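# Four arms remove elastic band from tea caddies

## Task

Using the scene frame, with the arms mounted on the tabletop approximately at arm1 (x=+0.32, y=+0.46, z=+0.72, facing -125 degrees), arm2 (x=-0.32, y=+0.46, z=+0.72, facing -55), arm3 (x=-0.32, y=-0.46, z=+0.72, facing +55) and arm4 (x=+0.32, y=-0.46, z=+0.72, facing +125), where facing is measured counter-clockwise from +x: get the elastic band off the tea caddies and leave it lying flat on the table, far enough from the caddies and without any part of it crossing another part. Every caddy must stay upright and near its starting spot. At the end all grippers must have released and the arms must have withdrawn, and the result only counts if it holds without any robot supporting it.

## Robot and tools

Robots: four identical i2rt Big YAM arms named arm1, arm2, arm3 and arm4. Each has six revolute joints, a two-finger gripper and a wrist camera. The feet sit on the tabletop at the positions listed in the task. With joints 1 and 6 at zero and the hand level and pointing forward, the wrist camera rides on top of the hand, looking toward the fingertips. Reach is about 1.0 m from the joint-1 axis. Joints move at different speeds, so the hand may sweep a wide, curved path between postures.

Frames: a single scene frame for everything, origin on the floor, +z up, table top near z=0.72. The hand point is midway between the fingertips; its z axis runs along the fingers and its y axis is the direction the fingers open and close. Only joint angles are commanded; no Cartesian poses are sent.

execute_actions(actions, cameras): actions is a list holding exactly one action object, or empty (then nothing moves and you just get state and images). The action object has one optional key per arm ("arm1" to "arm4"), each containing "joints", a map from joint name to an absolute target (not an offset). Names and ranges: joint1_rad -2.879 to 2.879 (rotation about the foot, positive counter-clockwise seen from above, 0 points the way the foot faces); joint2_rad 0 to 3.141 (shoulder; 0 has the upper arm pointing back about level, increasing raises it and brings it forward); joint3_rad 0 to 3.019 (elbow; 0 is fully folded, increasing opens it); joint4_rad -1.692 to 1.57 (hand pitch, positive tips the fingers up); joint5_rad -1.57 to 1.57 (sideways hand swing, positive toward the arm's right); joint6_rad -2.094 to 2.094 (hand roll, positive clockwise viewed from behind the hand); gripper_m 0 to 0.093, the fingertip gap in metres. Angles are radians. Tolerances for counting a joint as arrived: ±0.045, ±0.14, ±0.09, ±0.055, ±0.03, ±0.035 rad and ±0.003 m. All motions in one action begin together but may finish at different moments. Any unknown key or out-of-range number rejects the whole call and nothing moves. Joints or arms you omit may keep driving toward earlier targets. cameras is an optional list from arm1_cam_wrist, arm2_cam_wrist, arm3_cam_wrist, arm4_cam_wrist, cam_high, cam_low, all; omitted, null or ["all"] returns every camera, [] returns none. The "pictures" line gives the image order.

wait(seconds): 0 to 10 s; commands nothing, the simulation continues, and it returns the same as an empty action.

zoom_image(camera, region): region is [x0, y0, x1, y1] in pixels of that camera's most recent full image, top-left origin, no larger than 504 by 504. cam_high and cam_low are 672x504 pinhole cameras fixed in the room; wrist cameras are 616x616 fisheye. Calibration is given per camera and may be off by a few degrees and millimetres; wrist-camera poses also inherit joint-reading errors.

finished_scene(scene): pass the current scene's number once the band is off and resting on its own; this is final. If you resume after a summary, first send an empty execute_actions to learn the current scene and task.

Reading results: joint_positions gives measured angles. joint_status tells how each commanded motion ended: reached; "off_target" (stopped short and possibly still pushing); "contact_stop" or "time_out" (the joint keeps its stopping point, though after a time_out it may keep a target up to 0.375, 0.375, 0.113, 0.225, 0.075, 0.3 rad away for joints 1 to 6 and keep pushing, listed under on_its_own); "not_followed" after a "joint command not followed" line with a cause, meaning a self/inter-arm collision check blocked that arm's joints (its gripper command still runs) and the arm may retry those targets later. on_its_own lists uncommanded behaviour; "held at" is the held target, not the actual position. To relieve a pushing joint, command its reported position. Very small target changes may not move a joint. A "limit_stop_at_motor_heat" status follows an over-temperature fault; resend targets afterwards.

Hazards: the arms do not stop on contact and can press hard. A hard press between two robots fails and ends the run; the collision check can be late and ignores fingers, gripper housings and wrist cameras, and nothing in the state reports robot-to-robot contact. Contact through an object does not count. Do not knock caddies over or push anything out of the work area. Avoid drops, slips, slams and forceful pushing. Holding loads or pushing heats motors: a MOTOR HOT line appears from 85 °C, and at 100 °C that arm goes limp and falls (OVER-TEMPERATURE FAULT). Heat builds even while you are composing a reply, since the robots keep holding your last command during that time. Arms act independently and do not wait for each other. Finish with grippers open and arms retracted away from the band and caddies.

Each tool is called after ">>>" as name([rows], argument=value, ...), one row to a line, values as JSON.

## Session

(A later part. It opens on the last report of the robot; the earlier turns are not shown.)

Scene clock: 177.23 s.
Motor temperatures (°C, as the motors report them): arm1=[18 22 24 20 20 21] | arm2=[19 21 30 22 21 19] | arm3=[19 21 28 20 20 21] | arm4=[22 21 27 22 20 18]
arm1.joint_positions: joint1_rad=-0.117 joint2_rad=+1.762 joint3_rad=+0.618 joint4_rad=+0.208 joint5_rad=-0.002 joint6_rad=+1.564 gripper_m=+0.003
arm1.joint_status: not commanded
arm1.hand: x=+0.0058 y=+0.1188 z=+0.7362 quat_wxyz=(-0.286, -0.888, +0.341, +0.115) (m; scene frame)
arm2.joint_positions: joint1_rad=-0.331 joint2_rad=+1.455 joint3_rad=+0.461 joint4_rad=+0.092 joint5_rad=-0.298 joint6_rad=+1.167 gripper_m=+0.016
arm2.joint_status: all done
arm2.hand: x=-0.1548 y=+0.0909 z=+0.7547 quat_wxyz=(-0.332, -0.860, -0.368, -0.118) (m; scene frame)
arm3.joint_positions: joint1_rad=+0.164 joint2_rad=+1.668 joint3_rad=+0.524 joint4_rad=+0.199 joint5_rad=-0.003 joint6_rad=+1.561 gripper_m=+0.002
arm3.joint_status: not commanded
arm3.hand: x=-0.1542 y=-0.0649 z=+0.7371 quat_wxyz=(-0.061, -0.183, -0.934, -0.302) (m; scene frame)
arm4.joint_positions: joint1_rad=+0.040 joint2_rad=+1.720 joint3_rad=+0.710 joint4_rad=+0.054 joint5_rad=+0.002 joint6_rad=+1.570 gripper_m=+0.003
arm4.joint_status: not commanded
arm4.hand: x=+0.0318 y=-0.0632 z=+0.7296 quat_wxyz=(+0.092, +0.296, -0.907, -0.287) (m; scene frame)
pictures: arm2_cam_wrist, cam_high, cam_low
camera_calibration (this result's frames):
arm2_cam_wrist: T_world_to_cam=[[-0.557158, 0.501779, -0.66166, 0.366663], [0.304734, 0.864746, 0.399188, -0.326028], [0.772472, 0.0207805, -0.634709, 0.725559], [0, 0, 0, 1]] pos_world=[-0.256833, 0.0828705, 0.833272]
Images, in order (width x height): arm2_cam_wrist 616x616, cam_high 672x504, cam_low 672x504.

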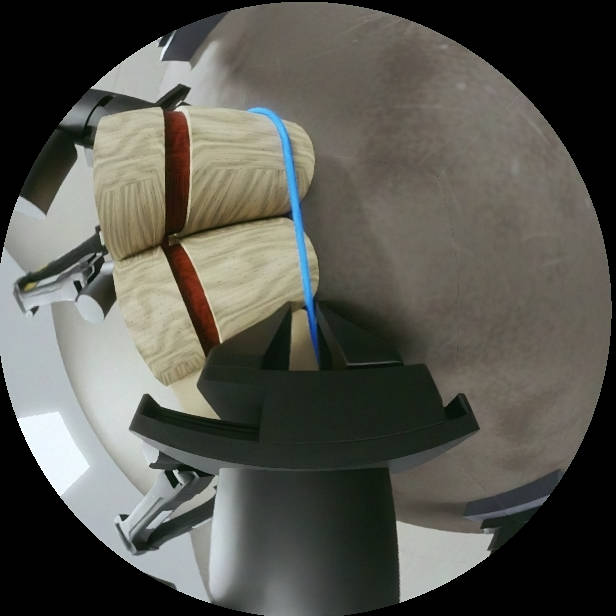

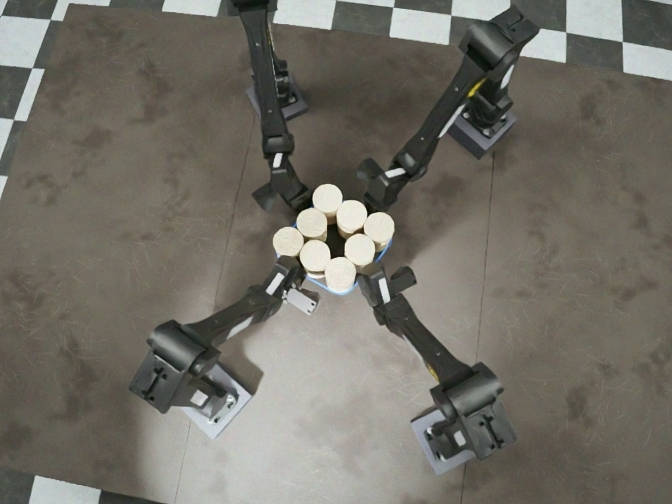

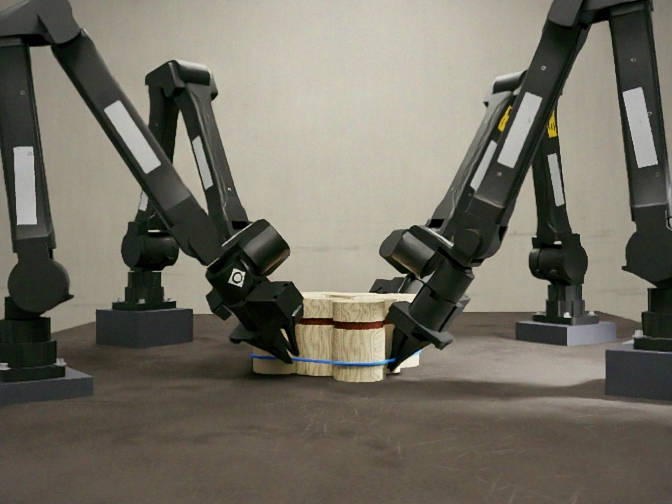

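Band rose back up; good. Descend.

>>> execute_actions([
  {"arm2":{"joints":{"joint2_rad":1.53,"joint4_rad":0.15,"gripper_m":0.013}}},
], cameras=["arm2_cam_wrist","cam_low","cam_high"])

>>> zoom_image(camera="cam_low", region=[220, 310, 340, 390])

>>> execute_actions([
  {"arm2":{"joints":{"gripper_m":0}}},
], cameras=["cam_low","cam_high"])

>>> zoom_image(camera="cam_low", region=[220, 310, 340, 390])

Scene clock: 186.00 s.
Motor temperatures (°C, as the motors report them): arm1=[18 22 24 20 20 21] | arm2=[19 21 30 22 21 19] | arm3=[19 21 28 20 20 21] | arm4=[22 21 27 22 20 18]
arm1.joint_positions: joint1_rad=-0.117 joint2_rad=+1.762 joint3_rad=+0.618 joint4_rad=+0.208 joint5_rad=-0.002 joint6_rad=+1.564 gripper_m=+0.003
arm1.joint_status: not commanded
arm1.hand: x=+0.0058 y=+0.1188 z=+0.7362 quat_wxyz=(-0.286, -0.888, +0.341, +0.115) (m; scene frame)
arm2.joint_positions: joint1_rad=-0.329 joint2_rad=+1.526 joint3_rad=+0.462 joint4_rad=+0.135 joint5_rad=-0.300 joint6_rad=+1.166 gripper_m=+0.013
arm2.joint_status: all done
arm2.hand: x=-0.1543 y=+0.0917 z=+0.7348 quat_wxyz=(-0.320, -0.864, -0.369, -0.120) (m; scene frame)
arm3.joint_positions: joint1_rad=+0.164 joint2_rad=+1.668 joint3_rad=+0.524 joint4_rad=+0.199 joint5_rad=-0.003 joint6_rad=+1.561 gripper_m=+0.002
arm3.joint_status: not commanded
arm3.hand: x=-0.1542 y=-0.0649 z=+0.7371 quat_wxyz=(-0.061, -0.183, -0.934, -0.302) (m; scene frame)
arm4.joint_positions: joint1_rad=+0.040 joint2_rad=+1.720 joint3_rad=+0.710 joint4_rad=+0.054 joint5_rad=+0.002 joint6_rad=+1.570 gripper_m=+0.003
arm4.joint_status: not commanded
arm4.hand: x=+0.0318 y=-0.0632 z=+0.7296 quat_wxyz=(+0.092, +0.296, -0.907, -0.287) (m; scene frame)
pictures: arm2_cam_wrist, cam_high, cam_low
camera_calibration (this result's frames):
arm2_cam_wrist: T_world_to_cam=[[-0.562961, 0.516342, -0.645342, 0.339172], [0.305242, 0.855518, 0.41823, -0.332038], [0.768051, 0.0384617, -0.639232, 0.713522], [0, 0, 0, 1]] pos_world=[-0.255729, 0.0814924, 0.813856]
Images, in order (width x height): arm2_cam_wrist 616x616, cam_high 672x504, cam_low 672x504.

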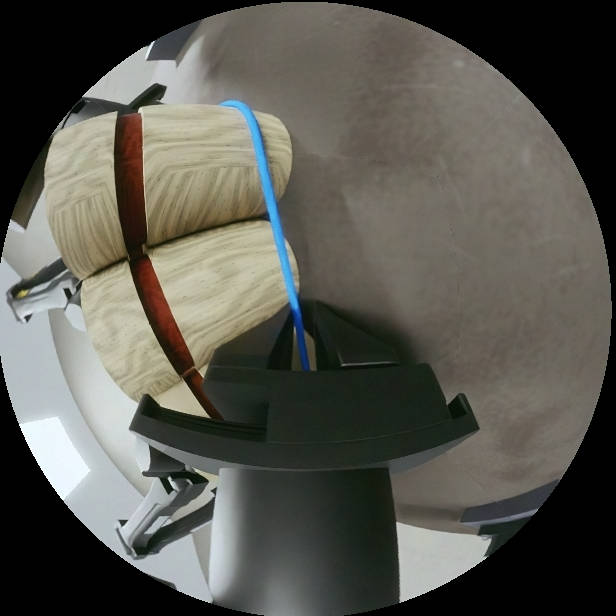

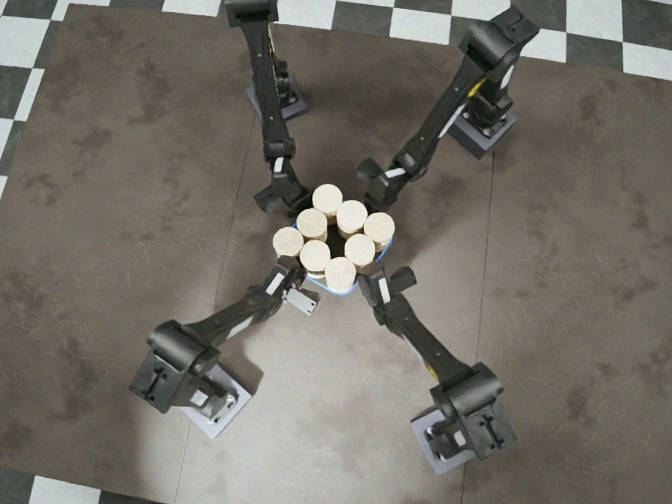

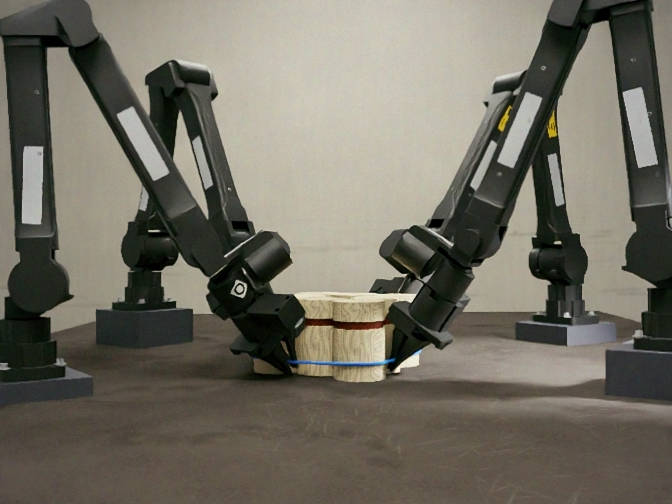

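Region (220, 310, 340, 390) of cam_low's 672x504 image, scaled by 4.200, with more detail than that image has.

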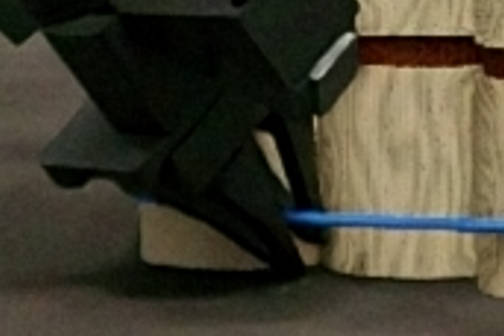

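Scene clock: 186.43 s.
Motor temperatures (°C, as the motors report them): arm1=[18 22 24 20 20 21] | arm2=[19 21 30 22 21 19] | arm3=[19 21 28 20 20 21] | arm4=[22 21 27 22 20 18]
arm1.joint_positions: joint1_rad=-0.117 joint2_rad=+1.762 joint3_rad=+0.618 joint4_rad=+0.208 joint5_rad=-0.002 joint6_rad=+1.564 gripper_m=+0.003
arm1.joint_status: not commanded
arm1.hand: x=+0.0058 y=+0.1188 z=+0.7362 quat_wxyz=(-0.286, -0.888, +0.341, +0.115) (m; scene frame)
arm2.joint_positions: joint1_rad=-0.329 joint2_rad=+1.526 joint3_rad=+0.462 joint4_rad=+0.136 joint5_rad=-0.300 joint6_rad=+1.165 gripper_m=+0.002
arm2.joint_status: all done
arm2.hand: x=-0.1543 y=+0.0916 z=+0.7349 quat_wxyz=(-0.320, -0.864, -0.369, -0.120) (m; scene frame)
arm3.joint_positions: joint1_rad=+0.164 joint2_rad=+1.668 joint3_rad=+0.524 joint4_rad=+0.199 joint5_rad=-0.003 joint6_rad=+1.561 gripper_m=+0.002
arm3.joint_status: not commanded
arm3.hand: x=-0.1542 y=-0.0649 z=+0.7371 quat_wxyz=(-0.061, -0.183, -0.934, -0.302) (m; scene frame)
arm4.joint_positions: joint1_rad=+0.040 joint2_rad=+1.720 joint3_rad=+0.710 joint4_rad=+0.054 joint5_rad=+0.002 joint6_rad=+1.570 gripper_m=+0.003
arm4.joint_status: not commanded
arm4.hand: x=+0.0318 y=-0.0632 z=+0.7296 quat_wxyz=(+0.092, +0.296, -0.907, -0.287) (m; scene frame)
pictures: cam_high, cam_low
Images, in order (width x height): cam_high 672x504, cam_low 672x504.

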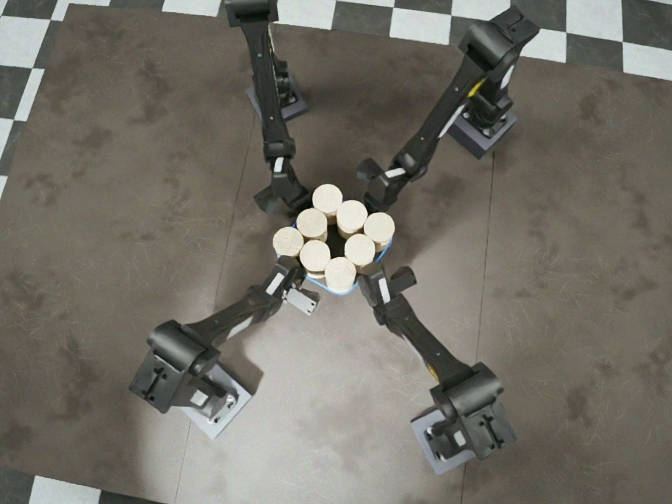

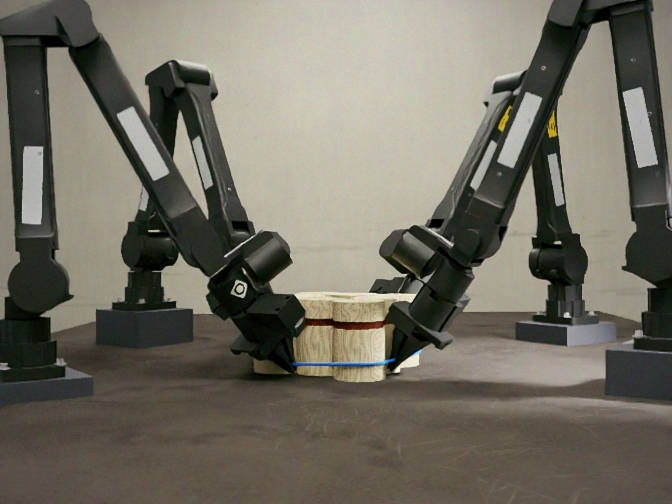

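Region (220, 310, 340, 390) of cam_low's 672x504 image, scaled by 4.200, with more detail than that image has.

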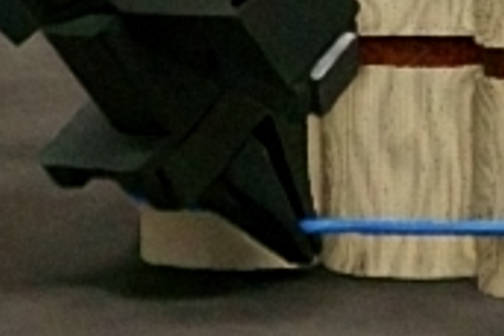

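>>> execute_actions([
  {"arm1":{"joints":{"joint1_rad":-0.113,"joint2_rad":1.61,"joint3_rad":0.5,"joint4_rad":0.18}},"arm2":{"joints":{"joint1_rad":-0.345,"joint2_rad":1.29,"joint3_rad":0.356,"joint4_rad":0.0,"joint5_rad":-0.15,"joint6_rad":1.35}},"arm3":{"joints":{"joint1_rad":0.168,"joint2_rad":1.515,"joint3_rad":0.422,"joint4_rad":0.16}},"arm4":{"joints":{"joint1_rad":0.005,"joint2_rad":1.59,"joint3_rad":0.625,"joint4_rad":0.035}}},
], cameras=["cam_low","cam_high"])

Scene clock: 204.87 s.
Motor temperatures (°C, as the motors report them): arm1=[18 22 23 20 20 21] | arm2=[19 21 30 22 21 19] | arm3=[19 21 28 20 20 21] | arm4=[22 21 27 22 20 18]
arm1.joint_positions: joint1_rad=-0.121 joint2_rad=+1.603 joint3_rad=+0.516 joint4_rad=+0.196 joint5_rad=+0.008 joint6_rad=+1.564 gripper_m=+0.003
arm1.joint_status: all done
arm1.hand: x=+0.0239 y=+0.1429 z=+0.7701 quat_wxyz=(-0.304, -0.880, +0.341, +0.128) (m; scene frame)
arm2.joint_positions: joint1_rad=-0.329 joint2_rad=+1.288 joint3_rad=+0.377 joint4_rad=+0.019 joint5_rad=-0.166 joint6_rad=+1.327 gripper_m=+0.002
arm2.joint_status: all done
arm2.hand: x=-0.1849 y=+0.1164 z=+0.7694 quat_wxyz=(-0.331, -0.898, -0.280, -0.082) (m; scene frame)
arm3.joint_positions: joint1_rad=+0.164 joint2_rad=+1.515 joint3_rad=+0.436 joint4_rad=+0.182 joint5_rad=+0.002 joint6_rad=+1.563 gripper_m=+0.002
arm3.joint_status: all done
arm3.hand: x=-0.1635 y=-0.0892 z=+0.7669 quat_wxyz=(-0.067, -0.183, -0.926, -0.324) (m; scene frame)
arm4.joint_positions: joint1_rad=+0.020 joint2_rad=+1.591 joint3_rad=+0.630 joint4_rad=+0.050 joint5_rad=-0.007 joint6_rad=+1.570 gripper_m=+0.003
arm4.joint_status: all done
arm4.hand: x=+0.0518 y=-0.0780 z=+0.7591 quat_wxyz=(+0.099, +0.286, -0.902, -0.306) (m; scene frame)
pictures: cam_high, cam_low
Images, in order (width x height): cam_high 672x504, cam_low 672x504.

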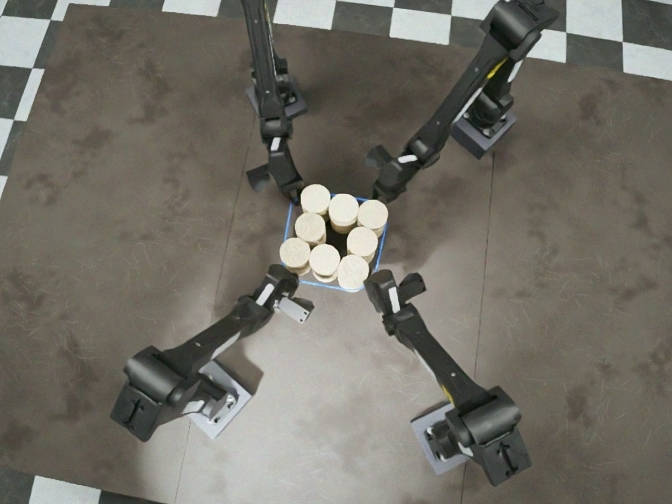

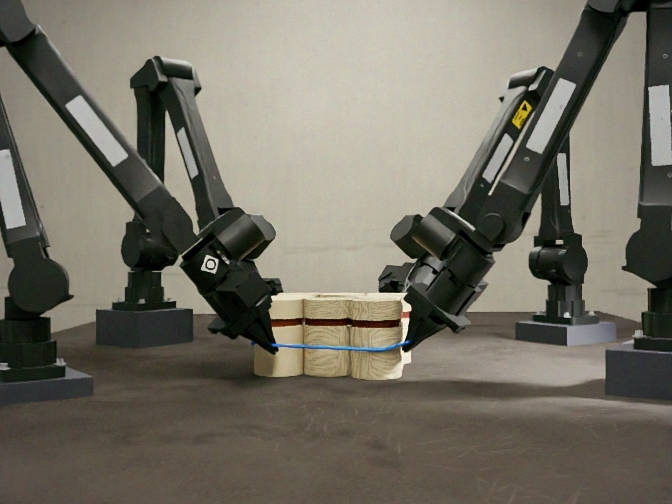

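>>> execute_actions([
  {"arm1":{"joints":{"joint1_rad":0.005,"joint2_rad":1.56,"joint3_rad":0.456,"joint4_rad":0.15}},"arm2":{"joints":{"joint1_rad":-0.149,"joint2_rad":1.12,"joint3_rad":0.269,"joint4_rad":-0.1,"joint5_rad":0,"joint6_rad":1.57}},"arm3":{"joints":{"joint1_rad":0.316,"joint2_rad":1.5,"joint3_rad":0.43,"joint4_rad":0.11}},"arm4":{"joints":{"joint1_rad":0.115,"joint2_rad":1.525,"joint3_rad":0.556,"joint4_rad":0.015}}},
], cameras=["cam_high"])

>>> execute_actions([
  {"arm1":{"joints":{"joint1_rad":0.1,"joint2_rad":1.605,"joint3_rad":0.52,"joint4_rad":0.135}},"arm2":{"joints":{"joint1_rad":-0.008,"joint2_rad":1.135,"joint3_rad":0.279,"joint4_rad":-0.1}},"arm3":{"joints":{"joint1_rad":0.38,"joint2_rad":1.574,"joint3_rad":0.535,"joint4_rad":0.095}},"arm4":{"joints":{"joint1_rad":0.211,"joint2_rad":1.55,"joint3_rad":0.595,"joint4_rad":0.01}}},
], cameras=["cam_low","cam_high"])

Scene clock: 222.90 s.
Motor temperatures (°C, as the motors report them): arm1=[18 22 23 20 20 21] | arm2=[19 21 28 22 21 19] | arm3=[19 21 27 20 20 21] | arm4=[22 21 26 22 20 18]
arm1.joint_positions: joint1_rad=-0.020 joint2_rad=+1.552 joint3_rad=+0.489 joint4_rad=+0.181 joint5_rad=+0.013 joint6_rad=+1.565 gripper_m=+0.003
arm1.joint_status: all done
arm1.hand: x=+0.0620 y=+0.1225 z=+0.7797 quat_wxyz=(-0.314, -0.894, +0.297, +0.116) (m; scene frame)
arm2.joint_positions: joint1_rad=-0.147 joint2_rad=+1.111 joint3_rad=+0.315 joint4_rad=-0.058 joint5_rad=-0.010 joint6_rad=+1.552 gripper_m=+0.002
arm2.joint_status: all done
arm2.hand: x=-0.1598 y=+0.1562 z=+0.7891 quat_wxyz=(-0.342, -0.906, -0.235, -0.080) (m; scene frame)
arm3.joint_positions: joint1_rad=+0.290 joint2_rad=+1.502 joint3_rad=+0.457 joint4_rad=+0.152 joint5_rad=+0.016 joint6_rad=+1.571 gripper_m=+0.002
arm3.joint_status: all done
arm3.hand: x=-0.2069 y=-0.0663 z=+0.7746 quat_wxyz=(-0.052, -0.130, -0.934, -0.329) (m; scene frame)
arm4.joint_positions: joint1_rad=+0.117 joint2_rad=+1.521 joint3_rad=+0.583 joint4_rad=+0.043 joint5_rad=+0.001 joint6_rad=+1.570 gripper_m=+0.003
arm4.joint_status: all done
arm4.hand: x=+0.0277 y=-0.1170 z=+0.7712 quat_wxyz=(+0.114, +0.327, -0.885, -0.310) (m; scene frame)
pictures: cam_high
Images, in order (width x height): cam_high 672x504.

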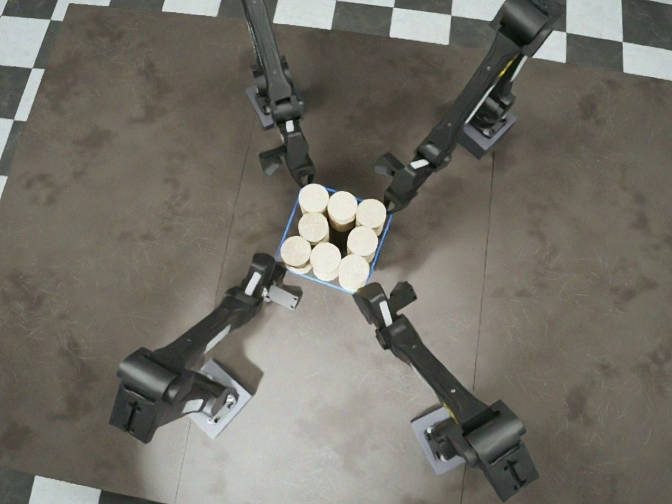

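Scene clock: 223.70 s.
Motor temperatures (°C, as the motors report them): arm1=[18 22 23 20 20 21] | arm2=[19 21 28 22 21 19] | arm3=[19 21 27 20 20 21] | arm4=[22 21 26 22 20 18]
arm1.joint_positions: joint1_rad=+0.061 joint2_rad=+1.581 joint3_rad=+0.536 joint4_rad=+0.163 joint5_rad=+0.022 joint6_rad=+1.569 gripper_m=+0.003
arm1.joint_status: all done
arm1.hand: x=+0.0802 y=+0.0895 z=+0.7805 quat_wxyz=(-0.317, -0.905, +0.265, +0.106) (m; scene frame)
arm2.joint_positions: joint1_rad=-0.018 joint2_rad=+1.120 joint3_rad=+0.315 joint4_rad=-0.061 joint5_rad=+0.005 joint6_rad=+1.558 gripper_m=+0.002
arm2.joint_status: all done
arm2.hand: x=-0.1250 y=+0.1789 z=+0.7854 quat_wxyz=(-0.332, -0.893, -0.288, -0.095) (m; scene frame)
arm3.joint_positions: joint1_rad=+0.346 joint2_rad=+1.549 joint3_rad=+0.540 joint4_rad=+0.127 joint5_rad=+0.020 joint6_rad=+1.573 gripper_m=+0.002
arm3.joint_status: all done
arm3.hand: x=-0.2216 y=-0.0297 z=+0.7809 quat_wxyz=(-0.045, -0.106, -0.935, -0.335) (m; scene frame)
arm4.joint_positions: joint1_rad=+0.197 joint2_rad=+1.535 joint3_rad=+0.600 joint4_rad=+0.043 joint5_rad=+0.013 joint6_rad=+1.570 gripper_m=+0.003
arm4.joint_status: all done
arm4.hand: x=-0.0022 y=-0.1355 z=+0.7713 quat_wxyz=(+0.121, +0.360, -0.872, -0.308) (m; scene frame)
pictures: cam_high, cam_low
Images, in order (width x height): cam_high 672x504, cam_low 672x504.

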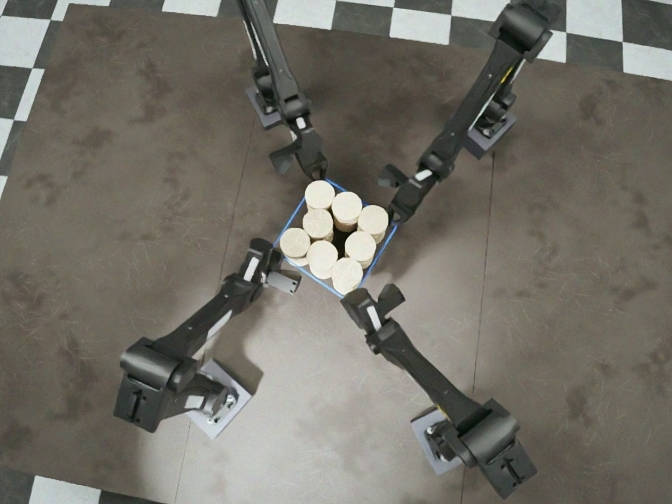

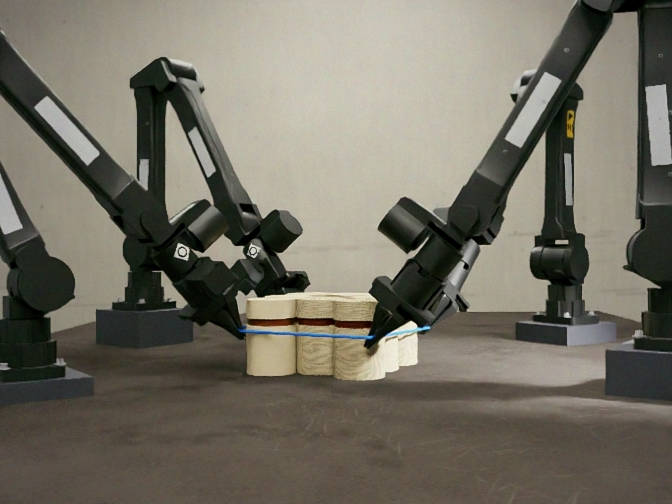

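>>> execute_actions([
  {"arm1":{"joints":{"joint1_rad":0.125,"joint2_rad":1.523,"joint3_rad":0.428,"joint4_rad":0.135}},"arm2":{"joints":{"joint1_rad":-0.035,"joint2_rad":0.976,"joint3_rad":0.21,"joint4_rad":-0.195}},"arm3":{"joints":{"joint1_rad":0.435,"joint2_rad":1.496,"joint3_rad":0.45,"joint4_rad":0.085}},"arm4":{"joints":{"joint1_rad":0.207,"joint2_rad":1.465,"joint3_rad":0.502,"joint4_rad":0.005}}},
], cameras=["cam_low","cam_high"])

>>> zoom_image(camera="cam_high", region=[240, 140, 440, 330])

Scene clock: 236.83 s.
Motor temperatures (°C, as the motors report them): arm1=[18 22 23 20 21 21] | arm2=[19 21 28 21 21 19] | arm3=[19 21 27 20 21 21] | arm4=[22 21 25 22 20 18]
arm1.joint_positions: joint1_rad=+0.067 joint2_rad=+1.508 joint3_rad=+0.476 joint4_rad=+0.168 joint5_rad=+0.032 joint6_rad=+1.571 gripper_m=+0.003
arm1.joint_status: joint1_rad time_out (moved +0.005 of +0.064); the others done
arm1.on_its_own: joint1_rad reads +0.067 and still pushes toward +0.125 since a time_out
arm1.hand: x=+0.0914 y=+0.1059 z=+0.7904 quat_wxyz=(-0.324, -0.902, +0.264, +0.111) (m; scene frame)
arm2.joint_positions: joint1_rad=-0.034 joint2_rad=+0.965 joint3_rad=+0.269 joint4_rad=-0.133 joint5_rad=+0.006 joint6_rad=+1.559 gripper_m=+0.002
arm2.joint_status: joint4_rad time_out (moved -0.072 of -0.134); the others done
arm2.on_its_own: joint4_rad reads -0.133 and still pushes toward -0.195 since a time_out
arm2.hand: x=-0.1410 y=+0.1929 z=+0.8018 quat_wxyz=(-0.350, -0.889, -0.278, -0.097) (m; scene frame)
arm3.joint_positions: joint1_rad=+0.376 joint2_rad=+1.490 joint3_rad=+0.491 joint4_rad=+0.123 joint5_rad=+0.037 joint6_rad=+1.576 gripper_m=+0.002
arm3.joint_status: joint1_rad time_out (moved +0.030 of +0.089); the others done
arm3.on_its_own: joint1_rad reads +0.376 and still pushes toward +0.435 since a time_out
arm3.hand: x=-0.2351 y=-0.0455 z=+0.7868 quat_wxyz=(-0.048, -0.096, -0.935, -0.338) (m; scene frame)
arm4.joint_positions: joint1_rad=+0.193 joint2_rad=+1.455 joint3_rad=+0.552 joint4_rad=+0.044 joint5_rad=+0.017 joint6_rad=+1.570 gripper_m=+0.003
arm4.joint_status: all done
arm4.hand: x=+0.0098 y=-0.1436 z=+0.7876 quat_wxyz=(+0.125, +0.356, -0.868, -0.324) (m; scene frame)
pictures: cam_high, cam_low
Images, in order (width x height): cam_high 672x504, cam_low 672x504.

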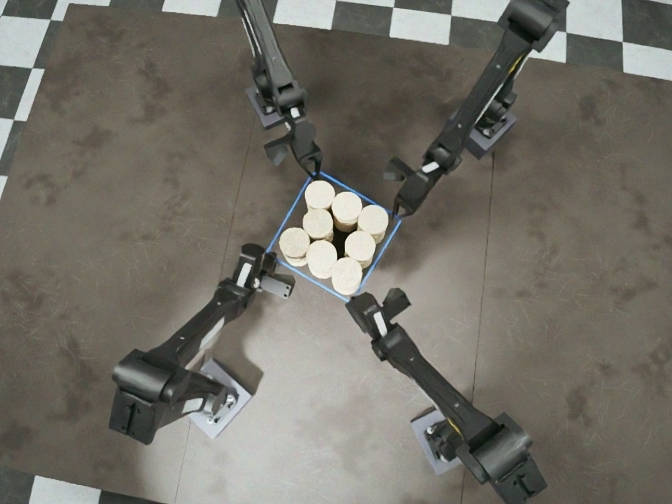

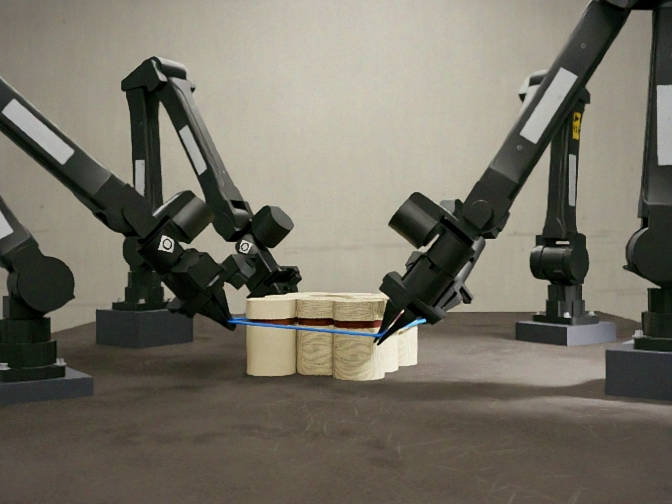

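Region (240, 140, 440, 330) of cam_high's 672x504 image, scaled by 2.520, with more detail than that image has; it fills the top 479 rows of this view, and the rest is white.

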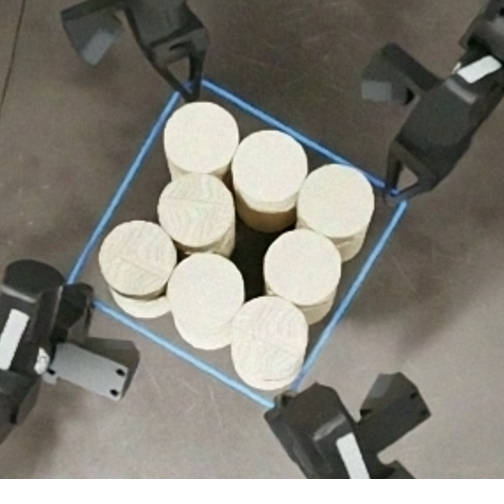

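>>> execute_actions([
  {"arm1":{"joints":{"joint2_rad":1.337,"joint3_rad":0.445,"joint4_rad":-0.058}},"arm2":{"joints":{"joint2_rad":0.807,"joint3_rad":0.289,"joint4_rad":-0.425}},"arm3":{"joints":{"joint2_rad":1.337,"joint3_rad":0.486,"joint4_rad":-0.099}},"arm4":{"joints":{"joint2_rad":1.326,"joint3_rad":0.545,"joint4_rad":-0.169}}},
], cameras=["cam_high"])

>>> execute_actions([
  {"arm1":{"joints":{"joint2_rad":1.199,"joint3_rad":0.5,"joint4_rad":-0.251}},"arm2":{"joints":{"joint2_rad":0.71,"joint3_rad":0.384,"joint4_rad":-0.615}},"arm3":{"joints":{"joint2_rad":1.211,"joint3_rad":0.543,"joint4_rad":-0.282}},"arm4":{"joints":{"joint2_rad":1.216,"joint3_rad":0.605,"joint4_rad":-0.339}}},
], cameras=["cam_high"])

>>> execute_actions([
  {"arm1":{"joints":{"joint2_rad":1.096,"joint3_rad":0.58,"joint4_rad":-0.425}},"arm2":{"joints":{"joint2_rad":0.66,"joint3_rad":0.5,"joint4_rad":-0.77}},"arm3":{"joints":{"joint2_rad":1.116,"joint3_rad":0.625,"joint4_rad":-0.449}},"arm4":{"joints":{"joint2_rad":1.134,"joint3_rad":0.69,"joint4_rad":-0.497}}},
], cameras=["cam_low","cam_high"])

Scene clock: 262.53 s.
Motor temperatures (°C, as the motors report them): arm1=[18 22 22 20 22 21] | arm2=[19 21 27 22 20 19] | arm3=[19 21 26 20 23 21] | arm4=[22 21 24 22 20 18]
arm1.joint_positions: joint1_rad=+0.067 joint2_rad=+1.318 joint3_rad=+0.486 joint4_rad=-0.007 joint5_rad=+0.035 joint6_rad=+1.571 gripper_m=+0.003
arm1.joint_status: all done
arm1.on_its_own: joint1_rad reads +0.067 and still pushes toward +0.125 since a time_out
arm1.hand: x=+0.0949 y=+0.1117 z=+0.8415 quat_wxyz=(-0.335, -0.897, +0.263, +0.116) (m; scene frame)
arm2.joint_positions: joint1_rad=-0.034 joint2_rad=+0.799 joint3_rad=+0.318 joint4_rad=-0.350 joint5_rad=+0.006 joint6_rad=+1.559 gripper_m=+0.002
arm2.joint_status: joint4_rad time_out (moved -0.217 of -0.292); the others done
arm2.on_its_own: joint4_rad reads -0.350 and still pushes toward -0.425 since a time_out
arm2.hand: x=-0.1467 y=+0.2020 z=+0.8381 quat_wxyz=(-0.349, -0.890, -0.278, -0.097) (m; scene frame)
arm3.joint_positions: joint1_rad=+0.376 joint2_rad=+1.324 joint3_rad=+0.515 joint4_rad=-0.042 joint5_rad=+0.038 joint6_rad=+1.576 gripper_m=+0.002
arm3.joint_status: joint4_rad time_out (moved -0.165 of -0.222); the others done
arm3.on_its_own: joint1_rad reads +0.376 and still pushes toward +0.435 since a time_out; joint4_rad reads -0.042 and still pushes toward -0.099 since a time_out
arm3.hand: x=-0.2354 y=-0.0477 z=+0.8365 quat_wxyz=(-0.049, -0.096, -0.931, -0.349) (m; scene frame)
arm4.joint_positions: joint1_rad=+0.192 joint2_rad=+1.313 joint3_rad=+0.578 joint4_rad=-0.100 joint5_rad=+0.018 joint6_rad=+1.570 gripper_m=+0.003
arm4.joint_status: joint4_rad time_out (moved -0.144 of -0.213); the others done
arm4.on_its_own: joint4_rad reads -0.100 and still pushes toward -0.169 since a time_out
arm4.hand: x=+0.0125 y=-0.1456 z=+0.8344 quat_wxyz=(+0.128, +0.353, -0.864, -0.334) (m; scene frame)
pictures: cam_high
Images, in order (width x height): cam_high 672x504.

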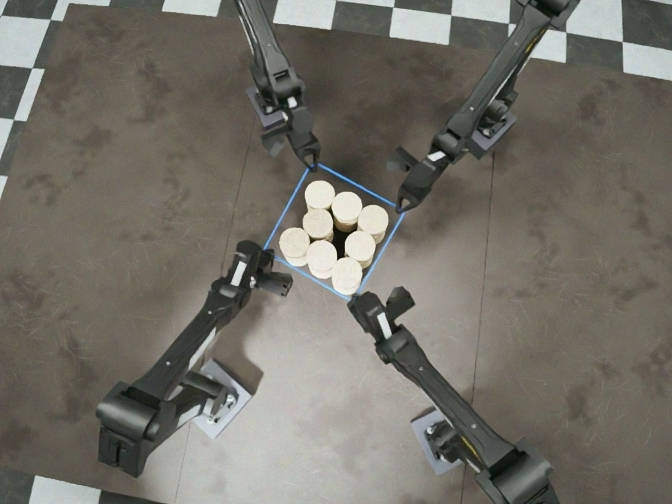

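not run: a stop came earlier in this reply.

not run: a stop came earlier in this reply.

>>> execute_actions([
  {"arm1":{"joints":{"joint1_rad":0.09,"joint2_rad":1.096,"joint3_rad":0.58,"joint4_rad":-0.4}},"arm2":{"joints":{"joint2_rad":0.66,"joint3_rad":0.5,"joint4_rad":-0.72}},"arm3":{"joints":{"joint1_rad":0.4,"joint2_rad":1.116,"joint3_rad":0.625,"joint4_rad":-0.42}},"arm4":{"joints":{"joint2_rad":1.134,"joint3_rad":0.69,"joint4_rad":-0.46}}},
], cameras=["cam_low","cam_high"])

Scene clock: 269.80 s.
Motor temperatures (°C, as the motors report them): arm1=[18 22 22 20 22 21] | arm2=[19 21 28 22 20 19] | arm3=[19 21 26 20 24 21] | arm4=[22 21 25 22 20 18]
arm1.joint_positions: joint1_rad=+0.049 joint2_rad=+1.084 joint3_rad=+0.602 joint4_rad=-0.346 joint5_rad=+0.035 joint6_rad=+1.572 gripper_m=+0.003
arm1.joint_status: all done
arm1.hand: x=+0.0912 y=+0.1190 z=+0.9314 quat_wxyz=(-0.339, -0.893, +0.271, +0.120) (m; scene frame)
arm2.joint_positions: joint1_rad=-0.034 joint2_rad=+0.662 joint3_rad=+0.506 joint4_rad=-0.649 joint5_rad=+0.006 joint6_rad=+1.559 gripper_m=+0.002
arm2.joint_status: joint4_rad time_out (moved -0.299 of -0.370); the others done
arm2.on_its_own: joint4_rad reads -0.649 and still pushes toward -0.720 since a time_out
arm2.hand: x=-0.1450 y=+0.2011 z=+0.9271 quat_wxyz=(-0.360, -0.885, -0.277, -0.100) (m; scene frame)
arm3.joint_positions: joint1_rad=+0.366 joint2_rad=+1.104 joint3_rad=+0.642 joint4_rad=-0.365 joint5_rad=+0.036 joint6_rad=+1.577 gripper_m=+0.002
arm3.joint_status: joint4_rad time_out (moved -0.323 of -0.378); the others done
arm3.hand: x=-0.2316 y=-0.0491 z=+0.9313 quat_wxyz=(-0.051, -0.101, -0.926, -0.360) (m; scene frame)
arm4.joint_positions: joint1_rad=+0.189 joint2_rad=+1.134 joint3_rad=+0.709 joint4_rad=-0.392 joint5_rad=+0.020 joint6_rad=+1.570 gripper_m=+0.003
arm4.joint_status: joint4_rad time_out (moved -0.291 of -0.360); the others done
arm4.on_its_own: joint4_rad reads -0.392 and still pushes toward -0.460 since a time_out
arm4.hand: x=+0.0134 y=-0.1444 z=+0.9242 quat_wxyz=(+0.130, +0.351, -0.862, -0.342) (m; scene frame)
pictures: cam_high, cam_low
Images, in order (width x height): cam_high 672x504, cam_low 672x504.

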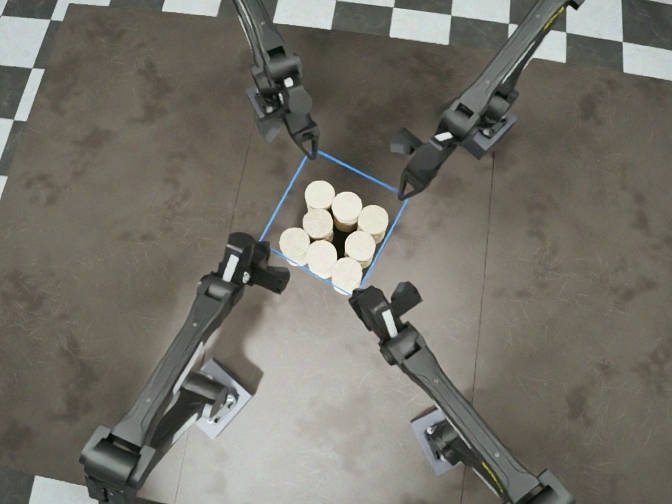

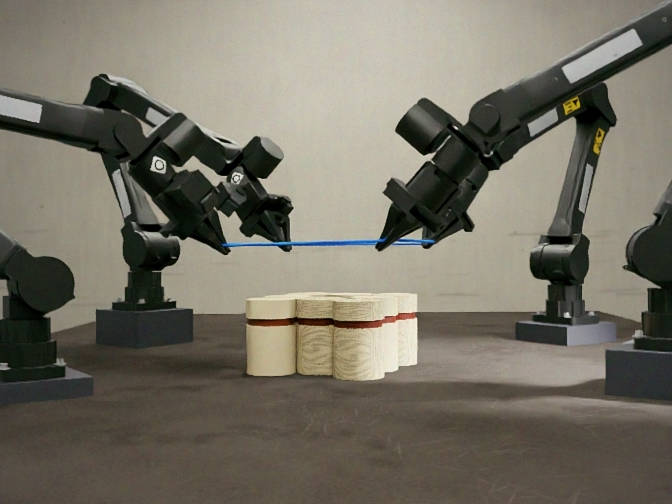

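>>> execute_actions([
  {"arm1":{"joints":{"joint1_rad":0.371,"joint2_rad":0.977,"joint3_rad":0.6,"joint4_rad":-0.55}},"arm2":{"joints":{"joint1_rad":0.16,"joint2_rad":1.318,"joint3_rad":0.995,"joint4_rad":-0.6}},"arm3":{"joints":{"joint1_rad":-0.2,"joint2_rad":1.4,"joint3_rad":0.97,"joint4_rad":-0.49}},"arm4":{"joints":{"joint1_rad":-0.354,"joint2_rad":1.0,"joint3_rad":0.7,"joint4_rad":-0.63}}},
], cameras=["cam_high"])

>>> execute_actions([
  {"arm1":{"joints":{"joint1_rad":0.905,"joint2_rad":1.079,"joint3_rad":0.56,"joint4_rad":-0.43}},"arm2":{"joints":{"joint1_rad":0.36,"joint2_rad":1.768,"joint3_rad":1.435,"joint4_rad":-0.59}},"arm3":{"joints":{"joint1_rad":-0.431,"joint2_rad":1.806,"joint3_rad":1.39,"joint4_rad":-0.5}},"arm4":{"joints":{"joint1_rad":-0.869,"joint2_rad":1.034,"joint3_rad":0.628,"joint4_rad":-0.54}}},
], cameras=["cam_low","cam_high"])

Scene clock: 292.17 s.
Motor temperatures (°C, as the motors report them): arm1=[18 22 23 20 23 21] | arm2=[19 21 30 22 20 19] | arm3=[19 20 28 20 24 21] | arm4=[22 21 26 22 20 18]
arm1.joint_positions: joint1_rad=+0.353 joint2_rad=+0.971 joint3_rad=+0.603 joint4_rad=-0.541 joint5_rad=+0.010 joint6_rad=+1.572 gripper_m=+0.003
arm1.joint_status: all done
arm1.hand: x=+0.2175 y=+0.1012 z=+0.9426 quat_wxyz=(-0.317, -0.938, +0.131, +0.050) (m; scene frame)
arm2.joint_positions: joint1_rad=+0.167 joint2_rad=+1.324 joint3_rad=+0.952 joint4_rad=-0.581 joint5_rad=-0.002 joint6_rad=+1.560 gripper_m=+0.002
arm2.joint_status: all done
arm2.hand: x=+0.0332 y=+0.1152 z=+0.9207 quat_wxyz=(-0.281, -0.876, -0.375, -0.112) (m; scene frame)
arm3.joint_positions: joint1_rad=-0.195 joint2_rad=+1.382 joint3_rad=+0.939 joint4_rad=-0.467 joint5_rad=-0.002 joint6_rad=+1.577 gripper_m=+0.002
arm3.joint_status: all done
arm3.hand: x=+0.0329 y=-0.0868 z=+0.9406 quat_wxyz=(-0.118, -0.352, -0.878, -0.303) (m; scene frame)
arm4.joint_positions: joint1_rad=-0.347 joint2_rad=+1.002 joint3_rad=+0.701 joint4_rad=-0.617 joint5_rad=-0.002 joint6_rad=+1.570 gripper_m=+0.003
arm4.joint_status: all done
arm4.hand: x=+0.2260 y=-0.0818 z=+0.9368 quat_wxyz=(+0.038, +0.116, -0.941, -0.317) (m; scene frame)
pictures: cam_high
Images, in order (width x height): cam_high 672x504.

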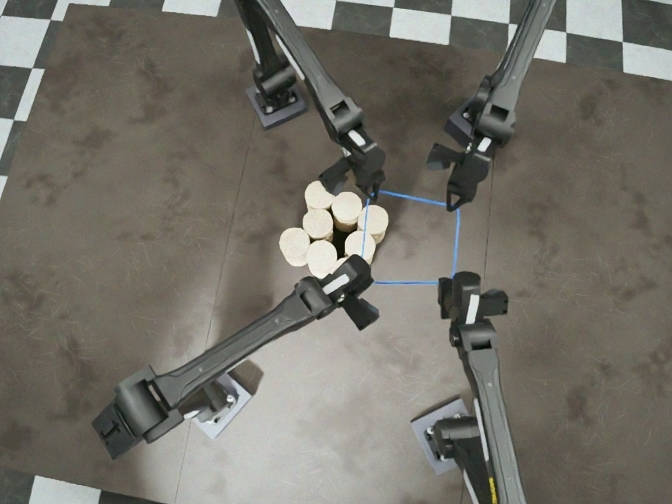

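Scene clock: 293.50 s.
Motor temperatures (°C, as the motors report them): arm1=[18 22 23 20 23 21] | arm2=[19 21 31 22 20 19] | arm3=[19 21 29 20 24 21] | arm4=[22 21 26 22 20 18]
arm1.joint_positions: joint1_rad=+0.887 joint2_rad=+1.080 joint3_rad=+0.560 joint4_rad=-0.431 joint5_rad=+0.008 joint6_rad=+1.572 gripper_m=+0.003
arm1.joint_status: all done
arm1.hand: x=+0.4156 y=+0.0938 z=+0.8988 quat_wxyz=(-0.298, -0.946, -0.122, -0.037) (m; scene frame)
arm2.joint_positions: joint1_rad=+0.357 joint2_rad=+1.774 joint3_rad=+1.386 joint4_rad=-0.581 joint5_rad=+0.000 joint6_rad=+1.560 gripper_m=+0.002
arm2.joint_status: all done
arm2.hand: x=+0.2285 y=+0.0964 z=+0.8847 quat_wxyz=(-0.262, -0.839, -0.457, -0.134) (m; scene frame)
arm3.joint_positions: joint1_rad=-0.427 joint2_rad=+1.789 joint3_rad=+1.351 joint4_rad=-0.483 joint5_rad=-0.002 joint6_rad=+1.577 gripper_m=+0.002
arm3.joint_status: all done
arm3.hand: x=+0.2354 y=-0.0946 z=+0.9108 quat_wxyz=(-0.149, -0.452, -0.833, -0.282) (m; scene frame)
arm4.joint_positions: joint1_rad=-0.859 joint2_rad=+1.036 joint3_rad=+0.622 joint4_rad=-0.545 joint5_rad=-0.006 joint6_rad=+1.570 gripper_m=+0.003
arm4.joint_status: all done
arm4.hand: x=+0.4197 y=-0.0950 z=+0.8958 quat_wxyz=(-0.039, -0.126, -0.945, -0.298) (m; scene frame)
pictures: cam_high, cam_low
Images, in order (width x height): cam_high 672x504, cam_low 672x504.

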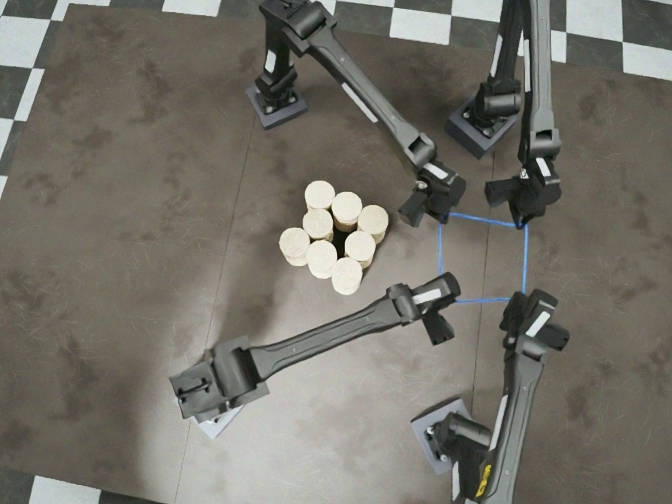

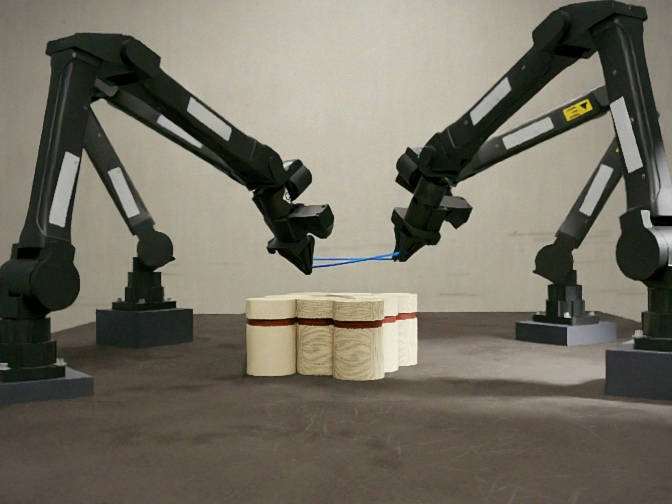

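>>> execute_actions([
  {"arm1":{"joints":{"joint1_rad":0.87,"joint2_rad":1.38,"joint3_rad":0.445,"joint4_rad":0.0}},"arm2":{"joints":{"joint1_rad":0.34,"joint2_rad":1.88,"joint3_rad":1.3,"joint4_rad":-0.34}},"arm3":{"joints":{"joint1_rad":-0.41,"joint2_rad":1.95,"joint3_rad":1.275,"joint4_rad":-0.26}},"arm4":{"joints":{"joint1_rad":-0.835,"joint2_rad":1.275,"joint3_rad":0.49,"joint4_rad":-0.145}}},
], cameras=["cam_low","cam_high"])

Scene clock: 301.53 s.
Motor temperatures (°C, as the motors report them): arm1=[18 22 24 20 22 21] | arm2=[19 22 32 22 20 19] | arm3=[19 21 31 20 23 21] | arm4=[22 21 27 22 20 18]
arm1.joint_positions: joint1_rad=+0.871 joint2_rad=+1.373 joint3_rad=+0.448 joint4_rad=-0.012 joint5_rad=+0.008 joint6_rad=+1.572 gripper_m=+0.003
arm1.joint_status: all done
arm1.hand: x=+0.4128 y=+0.0817 z=+0.8041 quat_wxyz=(-0.305, -0.945, -0.114, -0.035) (m; scene frame)
arm2.joint_positions: joint1_rad=+0.349 joint2_rad=+1.895 joint3_rad=+1.299 joint4_rad=-0.352 joint5_rad=+0.000 joint6_rad=+1.560 gripper_m=+0.002
arm2.joint_status: all done
arm2.hand: x=+0.2323 y=+0.0865 z=+0.7985 quat_wxyz=(-0.272, -0.838, -0.452, -0.137) (m; scene frame)
arm3.joint_positions: joint1_rad=-0.421 joint2_rad=+1.952 joint3_rad=+1.261 joint4_rad=-0.271 joint5_rad=-0.001 joint6_rad=+1.577 gripper_m=+0.002
arm3.joint_status: all done
arm3.hand: x=+0.2299 y=-0.0938 z=+0.7946 quat_wxyz=(-0.140, -0.453, -0.840, -0.265) (m; scene frame)
arm4.joint_positions: joint1_rad=-0.837 joint2_rad=+1.282 joint3_rad=+0.490 joint4_rad=-0.167 joint5_rad=-0.006 joint6_rad=+1.570 gripper_m=+0.003
arm4.joint_status: all done
arm4.hand: x=+0.4141 y=-0.0830 z=+0.7993 quat_wxyz=(-0.036, -0.115, -0.947, -0.298) (m; scene frame)
pictures: cam_high, cam_low
Images, in order (width x height): cam_high 672x504, cam_low 672x504.

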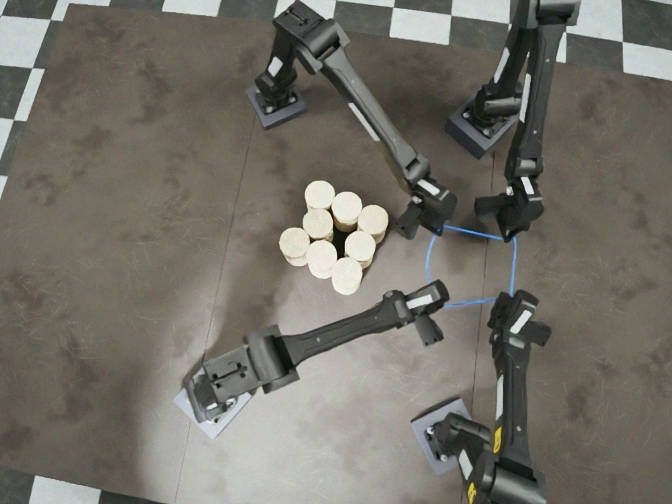

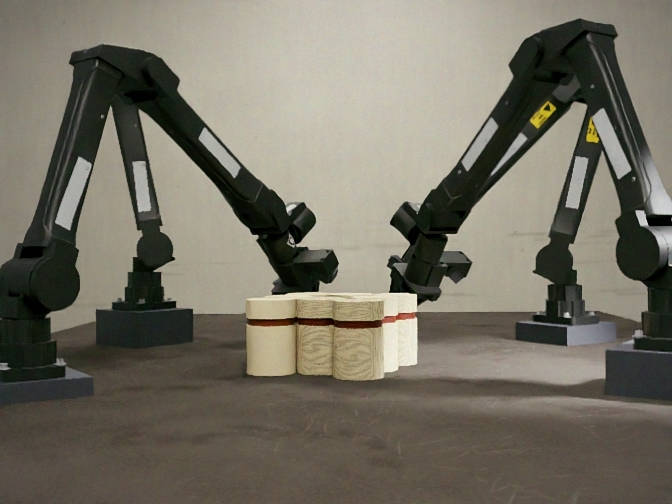

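>>> execute_actions([
  {"arm1":{"joints":{"joint2_rad":1.635,"joint3_rad":0.417,"joint4_rad":0.28}},"arm2":{"joints":{"joint2_rad":1.973,"joint3_rad":1.255,"joint4_rad":-0.2}},"arm3":{"joints":{"joint2_rad":2.052,"joint3_rad":1.258,"joint4_rad":-0.122}},"arm4":{"joints":{"joint2_rad":1.503,"joint3_rad":0.438,"joint4_rad":0.145}}},
], cameras=[])

>>> execute_actions([
  {"arm1":{"joints":{"gripper_m":0.018}},"arm2":{"joints":{"gripper_m":0.018}},"arm3":{"joints":{"gripper_m":0.018}},"arm4":{"joints":{"gripper_m":0.018}}},
], cameras=["cam_high"])

Scene clock: 310.80 s.
Motor temperatures (°C, as the motors report them): arm1=[18 22 23 20 22 21] | arm2=[19 22 31 22 20 19] | arm3=[19 22 31 20 22 21] | arm4=[22 21 26 22 20 18]
arm1.joint_positions: joint1_rad=+0.871 joint2_rad=+1.629 joint3_rad=+0.417 joint4_rad=+0.267 joint5_rad=+0.007 joint6_rad=+1.572 gripper_m=+0.003
arm1.joint_status: all done
arm1.hand: x=+0.4131 y=+0.0819 z=+0.7398 quat_wxyz=(-0.301, -0.946, -0.115, -0.035) (m; scene frame)
arm2.joint_positions: joint1_rad=+0.349 joint2_rad=+1.976 joint3_rad=+1.260 joint4_rad=-0.212 joint5_rad=+0.000 joint6_rad=+1.560 gripper_m=+0.002
arm2.joint_status: all done
arm2.hand: x=+0.2340 y=+0.0848 z=+0.7486 quat_wxyz=(-0.280, -0.835, -0.451, -0.142) (m; scene frame)
arm3.joint_positions: joint1_rad=-0.421 joint2_rad=+2.029 joint3_rad=+1.254 joint4_rad=-0.140 joint5_rad=-0.001 joint6_rad=+1.577 gripper_m=+0.002
arm3.joint_status: all done
arm3.hand: x=+0.2401 y=-0.0869 z=+0.7606 quat_wxyz=(-0.150, -0.449, -0.833, -0.285) (m; scene frame)
arm4.joint_positions: joint1_rad=-0.837 joint2_rad=+1.508 joint3_rad=+0.438 joint4_rad=+0.124 joint5_rad=-0.004 joint6_rad=+1.570 gripper_m=+0.003
arm4.joint_status: all done
arm4.hand: x=+0.4158 y=-0.0785 z=+0.7382 quat_wxyz=(-0.038, -0.115, -0.945, -0.305) (m; scene frame)
pictures: none
No camera images: the call's "cameras" was empty. Leave "cameras" out to get every camera's image.

Scene clock: 311.27 s.
Motor temperatures (°C, as the motors report them): arm1=[18 22 23 20 22 21] | arm2=[19 23 31 22 20 19] | arm3=[19 22 30 20 22 21] | arm4=[22 21 26 22 20 18]
arm1.joint_positions: joint1_rad=+0.871 joint2_rad=+1.629 joint3_rad=+0.417 joint4_rad=+0.268 joint5_rad=+0.004 joint6_rad=+1.572 gripper_m=+0.018
arm1.joint_status: all done
arm1.hand: x=+0.4136 y=+0.0817 z=+0.7399 quat_wxyz=(-0.302, -0.946, -0.115, -0.036) (m; scene frame)
arm2.joint_positions: joint1_rad=+0.349 joint2_rad=+1.976 joint3_rad=+1.260 joint4_rad=-0.212 joint5_rad=+0.000 joint6_rad=+1.560 gripper_m=+0.018
arm2.joint_status: all done
arm2.hand: x=+0.2340 y=+0.0848 z=+0.7486 quat_wxyz=(-0.280, -0.835, -0.451, -0.142) (m; scene frame)
arm3.joint_positions: joint1_rad=-0.421 joint2_rad=+2.029 joint3_rad=+1.254 joint4_rad=-0.140 joint5_rad=-0.001 joint6_rad=+1.577 gripper_m=+0.018
arm3.joint_status: all done
arm3.hand: x=+0.2401 y=-0.0869 z=+0.7606 quat_wxyz=(-0.150, -0.449, -0.833, -0.285) (m; scene frame)
arm4.joint_positions: joint1_rad=-0.837 joint2_rad=+1.508 joint3_rad=+0.438 joint4_rad=+0.124 joint5_rad=-0.003 joint6_rad=+1.570 gripper_m=+0.018
arm4.joint_status: all done
arm4.hand: x=+0.4159 y=-0.0785 z=+0.7382 quat_wxyz=(-0.038, -0.116, -0.945, -0.305) (m; scene frame)
pictures: cam_high
Images, in order (width x height): cam_high 672x504.

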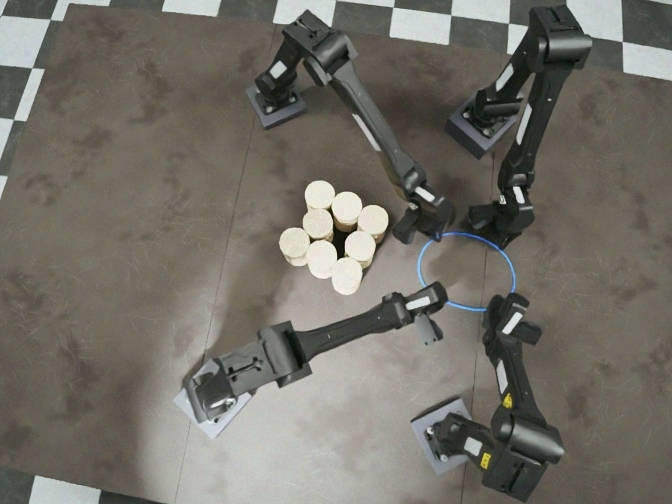

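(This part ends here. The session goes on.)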